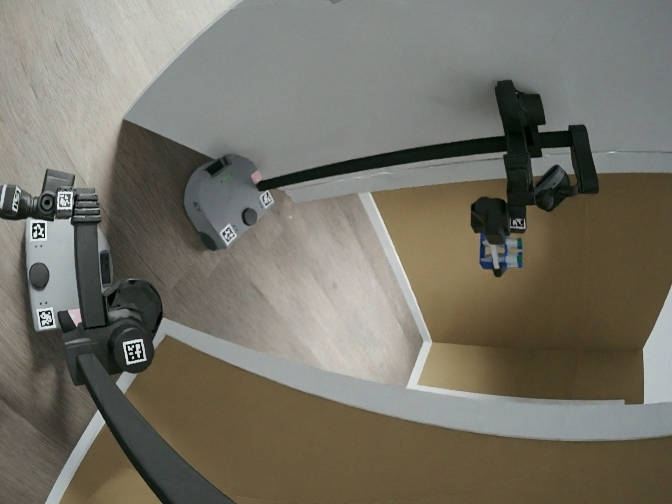

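Call:
execute_actions([
  {"r1":{"base":{"translate_m":-0.25}}},
], cameras=["r1_nav_camera"])

Scene clock: 628.33 s.
r1.base_odometry: x=+1.823 y=-0.800 heading=-2.855 (m, m, rad; r1's odometry frame)
r1.turned_by_wheels: +0.000 (rad since the last result)
r1.turned_by_imu: -0.004 (rad since the last result)
r1.base_tilt: forward=+0.8 right=-1.6 (deg)
r1.lidar_m: 1.72 1.56 0.60 0.38 0.33 0.33 0.60 0.60 0.57 0.56 2.79 2.73
r1.head_depth_mm: 2373 2710 2669 2064 1678 1419 1224 / 2152 2380 2574 2074 1694 1416 1223 / 1957 2174 2449 2102 1693 1429 1235 / 1765 636 2200 2112 1702 1434 1233 / 1644 609 1999 2085 1714 1434 1090 / 1521 399 1815 1946 1412 1405 1093 / 499 394 1017 1104 1069 1132 1097
r1.base_status: done
r1.joint_positions: lift_m=+0.401 arm_m=+0.000 wrist_yaw_rad=+1.398 wrist_pitch_rad=-0.023 wrist_roll_rad=+0.001 gripper_m=+0.000 head_pan_rad=-3.133 head_tilt_rad=-0.593
r1.joint_status: not commanded
r1.motor_effort: left_wheel=+2(3) right_wheel=-1(4) lift_m=+14(13) arm_m=-6(6) wrist_yaw_rad=+1(2) wrist_pitch_rad=+9(9) wrist_roll_rad=+0(0) gripper_m=-2(2) head_pan_rad=-4(5) head_tilt_rad=-5(5) (%)
r1.hand_pose: x=+0.2304 y=-0.1893 z=+0.5092 quat_wxyz=(+0.547, +0.462, -0.536, +0.448) (m; r1's base frame)
r1.wrist_depth_mm: - - - - - - - / - - - - - - - / - - - - - - - / - - - - - - - / - - - - - - - / - - - 966 - - - / 856 831 834 822 832 833 804
r2.base_odometry: x=-1.104 y=-1.496 heading=-2.023 (m, m, rad; r2's odometry frame)
r2.turned_by_wheels: +0.000 (rad since the last result)
r2.turned_by_imu: +0.000 (rad since the last result)
r2.base_tilt: forward=+0.9 right=-1.6 (deg)
r2.lidar_m: 2.43 1.52 0.41 0.27 0.24 0.24 0.30 0.59 0.60 0.52 0.52 1.46
r2.head_depth_mm: - - - - - - 443 / - - - - - - 547 / 291 313 - - - - 702 / 322 363 415 458 - - 1006 / 374 430 506 570 - - 1158 / 444 524 643 2277 - - 1172 / 2581 2950 2876 2324 - - 1176
r2.base_status: not commanded
r2.joint_positions: lift_m=+1.000 arm_m=+0.002 wrist_yaw_rad=+2.200 wrist_pitch_rad=-0.032 wrist_roll_rad=+0.007 gripper_m=+0.094 head_pan_rad=-3.146 head_tilt_rad=-0.694
r2.joint_status: not commanded
r2.on_its_own: gripper_m is held at +0.093, not at your +0.050, by its stall guard, which is not easing now
r2.motor_effort: left_wheel=-2(2) right_wheel=+0(0) lift_m=+43(43) arm_m=+0(0) wrist_yaw_rad=+0(0) wrist_pitch_rad=+11(11) wrist_roll_rad=+0(0) gripper_m=-20(19) head_pan_rad=+2(3) head_tilt_rad=-2(3) (%)
r2.hand_pose: x=+0.1851 y=+0.0031 z=+1.1061 quat_wxyz=(+0.330, +0.637, -0.311, +0.623) (m; r2's base frame)
r2.wrist_depth_mm: 842 - - - - - - / 626 - - - - - - / 400 - - 125 173 - - / 403 - - 173 177 - - / 407 - 148 130 146 - - / 409 - 155 144 155 130 - / 393 - 158 158 137 - -
pictures: r1_nav_camera (sideways: a quarter turn counterclockwise sets it upright)
camera_calibration (this result's frames):
r1_nav_camera: T_world_to_cam=[[-0.587, 0.0501749, 0.80803, -1.003], [0.0486105, 0.998461, -0.0266862, 0.081757], [-0.808126, 0.023614, -0.588536, 0.726756], [0, 0, 0, 1]] pos_world=[-0.00542451, -0.0484674, 1.24036]
Images, in order (width x height): r1_nav_camera 672x504.

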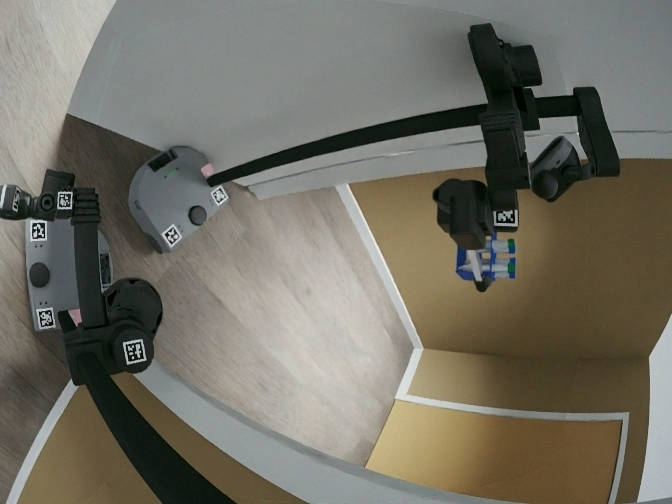

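Call:
execute_actions([
  {"r2":{"base":{"translate_m":0.2}},"r1":{"joints":{"head_pan_rad":-2.2,"head_tilt_rad":-0.8}}},
], cameras=["r1_nav_camera"])

Call:
execute_actions([
  {"r2":{"base":{"translate_m":0.5}}},
], cameras=["r1_nav_camera"])

Scene clock: 635.93 s.
r1.base_odometry: x=+1.823 y=-0.800 heading=-2.855 (m, m, rad; r1's odometry frame)
r1.turned_by_wheels: +0.000 (rad since the last result)
r1.turned_by_imu: -0.003 (rad since the last result)
r1.base_tilt: forward=+0.7 right=-1.5 (deg)
r1.lidar_m: 1.73 1.56 0.60 0.38 0.33 0.33 0.69 0.33 0.22 0.24 2.80 2.74
r1.head_depth_mm: 334 403 509 692 1079 1174 1123 / 298 345 420 535 743 1200 1136 / - 302 356 438 566 799 1126 / - - 308 366 457 597 760 / - - 290 317 380 479 657 / - - - 292 336 1255 1160 / - - - 960 1453 1304 1163
r1.base_status: not commanded
r1.joint_positions: lift_m=+0.400 arm_m=+0.000 wrist_yaw_rad=+1.397 wrist_pitch_rad=-0.021 wrist_roll_rad=+0.001 gripper_m=+0.000 head_pan_rad=-2.206 head_tilt_rad=-0.793
r1.joint_status: all done
r1.motor_effort: left_wheel=+0(11) right_wheel=+0(10) lift_m=+16(18) arm_m=+4(16) wrist_yaw_rad=+3(17) wrist_pitch_rad=+8(9) wrist_roll_rad=+0(0) gripper_m=-2(2) head_pan_rad=+3(56) head_tilt_rad=-5(28) (%)
r1.hand_pose: x=+0.2304 y=-0.1890 z=+0.5096 quat_wxyz=(+0.547, +0.461, -0.537, +0.449) (m; r1's base frame)
r1.wrist_depth_mm: - - - - - - - / - - - - - - - / - - - - - - - / - - - - - - - / - - - - - - - / - - - 957 - - - / 853 834 836 835 833 827 817
r2.base_odometry: x=-1.192 y=-1.676 heading=-2.023 (m, m, rad; r2's odometry frame)
r2.turned_by_wheels: +0.000 (rad since the last result)
r2.turned_by_imu: +0.001 (rad since the last result)
r2.base_tilt: forward=+1.0 right=-1.7 (deg)
r2.lidar_m: 2.23 1.55 1.06 0.41 0.30 0.28 0.29 0.39 0.65 0.49 1.11 1.44
r2.head_depth_mm: - - - - - - 505 / - - - - - - 572 / - - - - - - 657 / - 293 328 361 - - 782 / 286 309 357 396 - - 964 / 295 334 390 438 - - 1129 / 314 364 431 491 - - 1030
r2.base_status: done
r2.joint_positions: lift_m=+1.000 arm_m=+0.002 wrist_yaw_rad=+2.200 wrist_pitch_rad=-0.032 wrist_roll_rad=+0.007 gripper_m=+0.094 head_pan_rad=-3.146 head_tilt_rad=-0.694
r2.joint_status: not commanded
r2.on_its_own: gripper_m is held at +0.093, not at your +0.050, by its stall guard, which is not easing now
r2.motor_effort: left_wheel=-1(5) right_wheel=+1(32) lift_m=+43(43) arm_m=-1(1) wrist_yaw_rad=+0(1) wrist_pitch_rad=+11(11) wrist_roll_rad=+0(0) gripper_m=-19(19) head_pan_rad=+3(3) head_tilt_rad=-2(2) (%)
r2.hand_pose: x=+0.1851 y=+0.0031 z=+1.1060 quat_wxyz=(+0.330, +0.638, -0.311, +0.623) (m; r2's base frame)
r2.wrist_depth_mm: 848 - - - - - - / 865 - - - - - - / 868 - - 126 174 - - / 876 - - 173 176 - - / 885 - 148 130 147 - - / 907 - 155 145 154 132 - / 882 - 158 158 138 - -
pictures: r1_nav_camera (sideways: a quarter turn counterclockwise sets it upright)
camera_calibration (this result's frames):
r1_nav_camera: T_world_to_cam=[[-0.480619, -0.559528, 0.675228, -0.830561], [-0.767247, 0.641181, -0.0148014, 0.0712556], [-0.424662, -0.525181, -0.73746, 0.918126], [0, 0, 0, 1]] pos_world=[0.0453807, -0.0282278, 1.23895]
Images, in order (width x height): r1_nav_camera 672x504.

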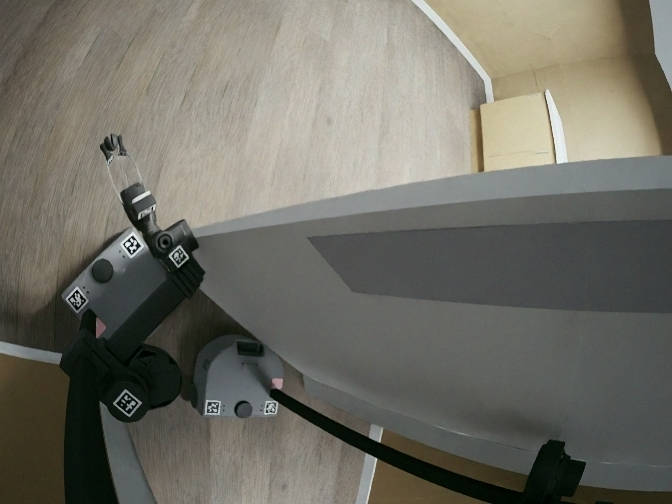

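Scene clock: 641.90 s.
r1.base_odometry: x=+1.823 y=-0.800 heading=-2.855 (m, m, rad; r1's odometry frame)
r1.turned_by_wheels: +0.000 (rad since the last result)
r1.turned_by_imu: -0.001 (rad since the last result)
r1.base_tilt: forward=+0.7 right=-1.6 (deg)
r1.lidar_m: 1.73 1.56 0.60 0.38 0.33 0.33 1.08 0.33 0.22 0.24 2.80 2.75
r1.head_depth_mm: 334 403 509 692 1078 1267 1136 / 298 345 419 537 743 1194 1143 / - 302 356 437 566 797 1128 / - - 308 367 457 597 761 / - - 290 317 380 480 658 / - - - 293 335 1248 1159 / - - - 957 1456 1293 1162
r1.base_status: not commanded
r1.joint_positions: lift_m=+0.400 arm_m=+0.000 wrist_yaw_rad=+1.397 wrist_pitch_rad=-0.021 wrist_roll_rad=+0.001 gripper_m=+0.000 head_pan_rad=-2.206 head_tilt_rad=-0.793
r1.joint_status: not commanded
r1.motor_effort: left_wheel=+0(0) right_wheel=-1(0) lift_m=+16(17) arm_m=+4(4) wrist_yaw_rad=+2(2) wrist_pitch_rad=+8(8) wrist_roll_rad=+0(0) gripper_m=-2(2) head_pan_rad=+3(4) head_tilt_rad=-5(5) (%)
r1.hand_pose: x=+0.2304 y=-0.1890 z=+0.5096 quat_wxyz=(+0.547, +0.461, -0.537, +0.449) (m; r1's base frame)
r1.wrist_depth_mm: - - - - - - - / - - - - - - - / - - - - - - - / - - - - - - - / - - - - - - - / - - - 960 - - - / 841 848 838 839 827 824 818
r2.base_odometry: x=-1.410 y=-2.126 heading=-2.023 (m, m, rad; r2's odometry frame)
r2.turned_by_wheels: +0.000 (rad since the last result)
r2.turned_by_imu: +0.002 (rad since the last result)
r2.base_tilt: forward=+0.9 right=-1.7 (deg)
r2.lidar_m: 1.73 1.59 1.10 1.04 0.76 0.66 0.74 0.70 0.67 1.05 1.07 1.40
r2.head_depth_mm: 590 642 - - - - 1144 / 622 680 - - - - 1148 / 659 730 - - - - 1159 / 701 790 900 992 - - 1161 / 747 850 980 1089 - - 1159 / 801 917 1072 1206 - - 1170 / 862 1034 2736 1275 - - 1176
r2.base_status: done
r2.joint_positions: lift_m=+1.000 arm_m=+0.002 wrist_yaw_rad=+2.200 wrist_pitch_rad=-0.032 wrist_roll_rad=+0.007 gripper_m=+0.094 head_pan_rad=-3.146 head_tilt_rad=-0.694
r2.joint_status: not commanded
r2.on_its_own: gripper_m is held at +0.093, not at your +0.050, by its stall guard, which is not easing now
r2.motor_effort: left_wheel=-1(3) right_wheel=+1(5) lift_m=+43(43) arm_m=+0(1) wrist_yaw_rad=+0(1) wrist_pitch_rad=+10(11) wrist_roll_rad=+0(0) gripper_m=-19(20) head_pan_rad=+1(3) head_tilt_rad=-2(3) (%)
r2.hand_pose: x=+0.1851 y=+0.0031 z=+1.1060 quat_wxyz=(+0.330, +0.638, -0.311, +0.623) (m; r2's base frame)
r2.wrist_depth_mm: 872 - - - - - - / 894 - - - - - - / 886 - - - 174 - - / 912 - - 173 177 - - / 930 - 148 131 147 - - / 925 - 155 144 154 131 - / 914 - 157 158 138 - -
pictures: r1_nav_camera (sideways: a quarter turn counterclockwise sets it upright)
camera_calibration (this result's frames):
r1_nav_camera: T_world_to_cam=[[-0.480619, -0.559529, 0.675228, -0.830561], [-0.767247, 0.641181, -0.0148014, 0.0712556], [-0.424662, -0.525181, -0.73746, 0.918126], [0, 0, 0, 1]] pos_world=[0.0453807, -0.0282278, 1.23895]
Images, in order (width x height): r1_nav_camera 672x504.

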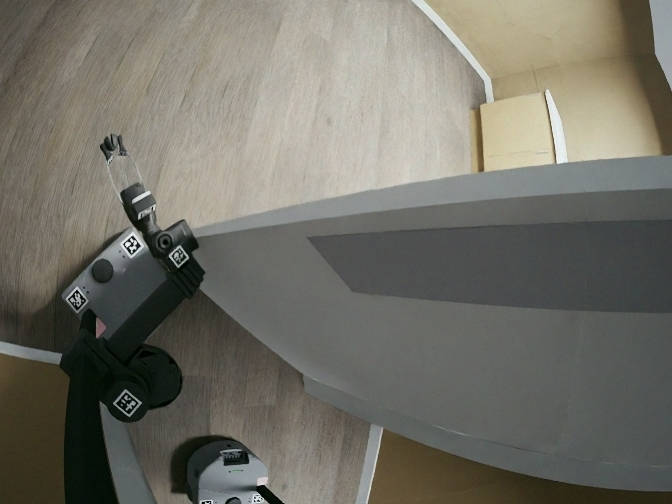

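Call:
execute_actions([
  {"r2":{"base":{"translate_m":0.9}},"r1":{"base":{"translate_m":-0.2},"joints":{"arm_m":0.15},"contact_limits":{"arm_m":40}}},
], cameras=["r1_nav_camera"])

Scene clock: 656.07 s.
r1.base_odometry: x=+2.014 y=-0.743 heading=-2.855 (m, m, rad; r1's odometry frame)
r1.turned_by_wheels: +0.000 (rad since the last result)
r1.turned_by_imu: -0.005 (rad since the last result)
r1.base_tilt: forward=+0.7 right=-1.4 (deg)
r1.lidar_m: 1.90 1.71 0.37 0.22 0.23 1.69 1.56 0.50 0.38 0.37 0.39 2.94
r1.head_depth_mm: 488 578 707 915 1288 1270 1140 / 449 524 627 787 1046 1260 1145 / 417 479 565 690 882 1213 1166 / 388 442 514 614 763 1002 1140 / 363 409 470 552 673 819 1113 / 341 382 435 503 600 706 1047 / 322 358 404 463 543 656 768
r1.base_status: done
r1.joint_positions: lift_m=+0.400 arm_m=+0.150 wrist_yaw_rad=+1.402 wrist_pitch_rad=-0.021 wrist_roll_rad=+0.001 gripper_m=+0.000 head_pan_rad=-2.206 head_tilt_rad=-0.793
r1.joint_status: all done
r1.motor_effort: left_wheel=+1(4) right_wheel=-1(4) lift_m=+17(17) arm_m=+5(11) wrist_yaw_rad=-2(2) wrist_pitch_rad=+8(8) wrist_roll_rad=+0(0) gripper_m=-2(2) head_pan_rad=+3(3) head_tilt_rad=-5(5) (%)
r1.contact_limits: arm_m 40 (drawing in: default 32, maximum 51; extending or still: default 41, maximum 68)
r1.hand_pose: x=+0.2306 y=-0.3377 z=+0.5096 quat_wxyz=(+0.545, +0.462, -0.535, +0.450) (m; r1's base frame)
r1.wrist_depth_mm: - - - - - - 64 / - - - - - - 64 / - - - - - - 65 / - - - - - - 66 / - - - - - - 66 / - - - 963 - 95 67 / 845 853 826 842 835 95 67
r2.base_odometry: x=-1.804 y=-2.935 heading=-2.024 (m, m, rad; r2's odometry frame)
r2.turned_by_wheels: +0.000 (rad since the last result)
r2.turned_by_imu: +0.003 (rad since the last result)
r2.base_tilt: forward=+1.0 right=-1.7 (deg)
r2.lidar_m: 0.84 0.86 1.12 1.10 1.12 1.47 1.56 1.44 1.04 0.99 1.01 0.89
r2.head_depth_mm: 1273 1381 - - - - 1145 / 1375 1496 - - - - 1148 / 1493 1647 - - - - 1158 / 1630 1844 2101 2276 - - 1158 / 3905 3859 2495 2033 - - 1161 / 3923 - 1607 1775 - - 1179 / 1204 1320 1495 1639 - - 1177
r2.base_status: done
r2.joint_positions: lift_m=+1.000 arm_m=+0.002 wrist_yaw_rad=+2.200 wrist_pitch_rad=-0.032 wrist_roll_rad=+0.007 gripper_m=+0.094 head_pan_rad=-3.146 head_tilt_rad=-0.694
r2.joint_status: not commanded
r2.on_its_own: gripper_m is held at +0.093, not at your +0.050, by its stall guard, which is not easing now
r2.motor_effort: left_wheel=-1(3) right_wheel=+2(6) lift_m=+43(43) arm_m=-1(0) wrist_yaw_rad=-1(0) wrist_pitch_rad=+11(11) wrist_roll_rad=+0(0) gripper_m=-19(19) head_pan_rad=+3(2) head_tilt_rad=-2(2) (%)
r2.hand_pose: x=+0.1851 y=+0.0031 z=+1.1060 quat_wxyz=(+0.330, +0.638, -0.311, +0.623) (m; r2's base frame)
r2.wrist_depth_mm: 919 - - 879 753 650 583 / 927 - - 906 774 666 592 / 930 - - 130 174 650 605 / 953 - - 173 177 663 609 / 957 - 148 132 146 658 615 / 979 - 155 144 154 131 616 / 960 - 158 158 138 707 624
pictures: r1_nav_camera (sideways: a quarter turn counterclockwise sets it upright)
camera_calibration (this result's frames):
r1_nav_camera: T_world_to_cam=[[-0.480619, -0.559528, 0.675229, -0.830561], [-0.767247, 0.641181, -0.0148014, 0.0712556], [-0.424662, -0.525181, -0.73746, 0.918126], [0, 0, 0, 1]] pos_world=[0.0453807, -0.0282278, 1.23895]
Images, in order (width x height): r1_nav_camera 672x504.

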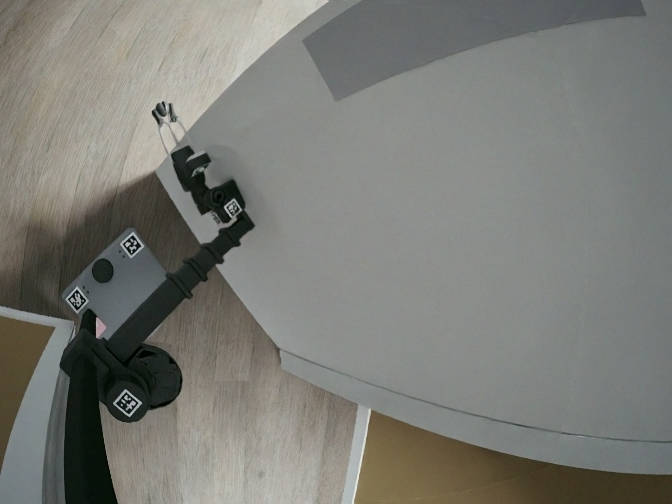

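Call:
execute_actions([
  {"r1":{"base":{"translate_m":-0.2},"joints":{"arm_m":0.3},"contact_limits":{"arm_m":40}}},
], cameras=["r1_nav_camera"])

Scene clock: 663.97 s.
r1.base_odometry: x=+2.206 y=-0.687 heading=-2.855 (m, m, rad; r1's odometry frame)
r1.turned_by_wheels: +0.000 (rad since the last result)
r1.turned_by_imu: -0.003 (rad since the last result)
r1.base_tilt: forward=+0.7 right=-1.5 (deg)
r1.lidar_m: 2.06 1.04 0.26 0.30 1.58 1.54 1.40 0.55 0.50 0.51 0.62 3.07
r1.head_depth_mm: 508 589 714 883 1125 1272 1137 / 491 566 669 819 1067 1272 1141 / 475 546 641 777 983 1240 1164 / 461 525 612 735 921 1219 1137 / 446 507 589 700 867 1087 1151 / 433 490 564 668 799 1080 1161 / 421 474 545 639 758 1072 1156
r1.base_status: done
r1.joint_positions: lift_m=+0.400 arm_m=+0.300 wrist_yaw_rad=+1.397 wrist_pitch_rad=-0.021 wrist_roll_rad=+0.001 gripper_m=+0.000 head_pan_rad=-2.206 head_tilt_rad=-0.793
r1.joint_status: all done
r1.motor_effort: left_wheel=+1(3) right_wheel=-1(5) lift_m=+16(17) arm_m=+5(12) wrist_yaw_rad=+2(4) wrist_pitch_rad=+8(8) wrist_roll_rad=+0(0) gripper_m=-3(3) head_pan_rad=+4(3) head_tilt_rad=-4(5) (%)
r1.contact_limits: arm_m 40 (drawing in: default 32, maximum 51; extending or still: default 41, maximum 68)
r1.hand_pose: x=+0.2304 y=-0.4889 z=+0.5096 quat_wxyz=(+0.547, +0.461, -0.537, +0.449) (m; r1's base frame)
r1.wrist_depth_mm: - - - - - - 156 / - - - - - - 155 / - - - - - - 154 / - - - - - 263 153 / - - - - - 261 152 / - - - 950 - 256 152 / 851 846 837 830 813 256 152
r2.base_odometry: x=-1.804 y=-2.935 heading=-2.024 (m, m, rad; r2's odometry frame)
r2.turned_by_wheels: +0.000 (rad since the last result)
r2.turned_by_imu: +0.000 (rad since the last result)
r2.base_tilt: forward=+0.9 right=-1.6 (deg)
r2.lidar_m: 0.84 0.86 1.12 1.10 1.12 1.47 1.43 1.44 1.05 0.99 1.01 0.89
r2.head_depth_mm: 1291 1391 - - - - 1144 / 1457 1573 - - - - 1152 / 1678 1860 - - - - 1156 / 3907 3856 2441 2336 - - 1160 / 3979 3830 1645 2267 - - 1160 / - - 2736 2004 - - 1171 / 1203 1320 1501 1640 - - 1177
r2.base_status: not commanded
r2.joint_positions: lift_m=+1.000 arm_m=+0.002 wrist_yaw_rad=+2.200 wrist_pitch_rad=-0.032 wrist_roll_rad=+0.007 gripper_m=+0.094 head_pan_rad=-3.146 head_tilt_rad=-0.694
r2.joint_status: not commanded
r2.on_its_own: gripper_m is held at +0.093, not at your +0.050, by its stall guard, which is not easing now
r2.motor_effort: left_wheel=-1(1) right_wheel=+2(2) lift_m=+43(43) arm_m=+0(1) wrist_yaw_rad=+1(1) wrist_pitch_rad=+11(11) wrist_roll_rad=+0(0) gripper_m=-19(19) head_pan_rad=+2(3) head_tilt_rad=-2(2) (%)
r2.hand_pose: x=+0.1851 y=+0.0031 z=+1.1060 quat_wxyz=(+0.330, +0.638, -0.311, +0.623) (m; r2's base frame)
r2.wrist_depth_mm: 915 - - 912 746 655 574 / 917 - - 906 776 668 587 / 933 - - 125 173 661 595 / 959 - - 173 176 669 606 / 972 - 148 130 147 666 620 / 986 - 155 144 154 131 624 / 963 - 158 158 138 708 630
pictures: r1_nav_camera (sideways: a quarter turn counterclockwise sets it upright)
camera_calibration (this result's frames):
r1_nav_camera: T_world_to_cam=[[-0.480619, -0.559529, 0.675228, -0.830561], [-0.767247, 0.641181, -0.0148014, 0.0712556], [-0.424662, -0.525181, -0.73746, 0.918126], [0, 0, 0, 1]] pos_world=[0.0453807, -0.0282278, 1.23895]
Images, in order (width x height): r1_nav_camera 672x504.

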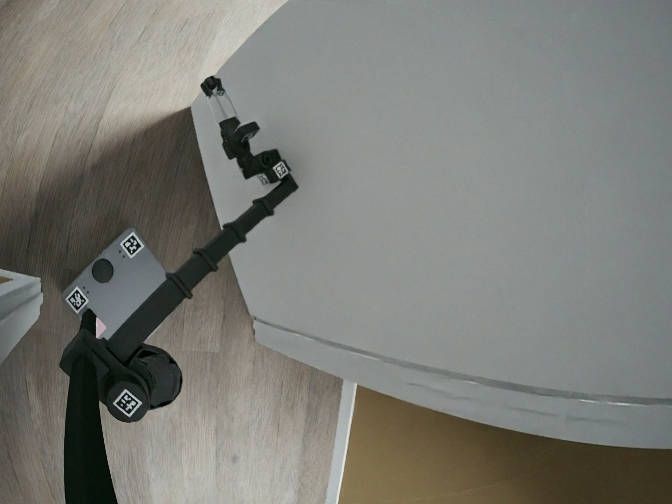

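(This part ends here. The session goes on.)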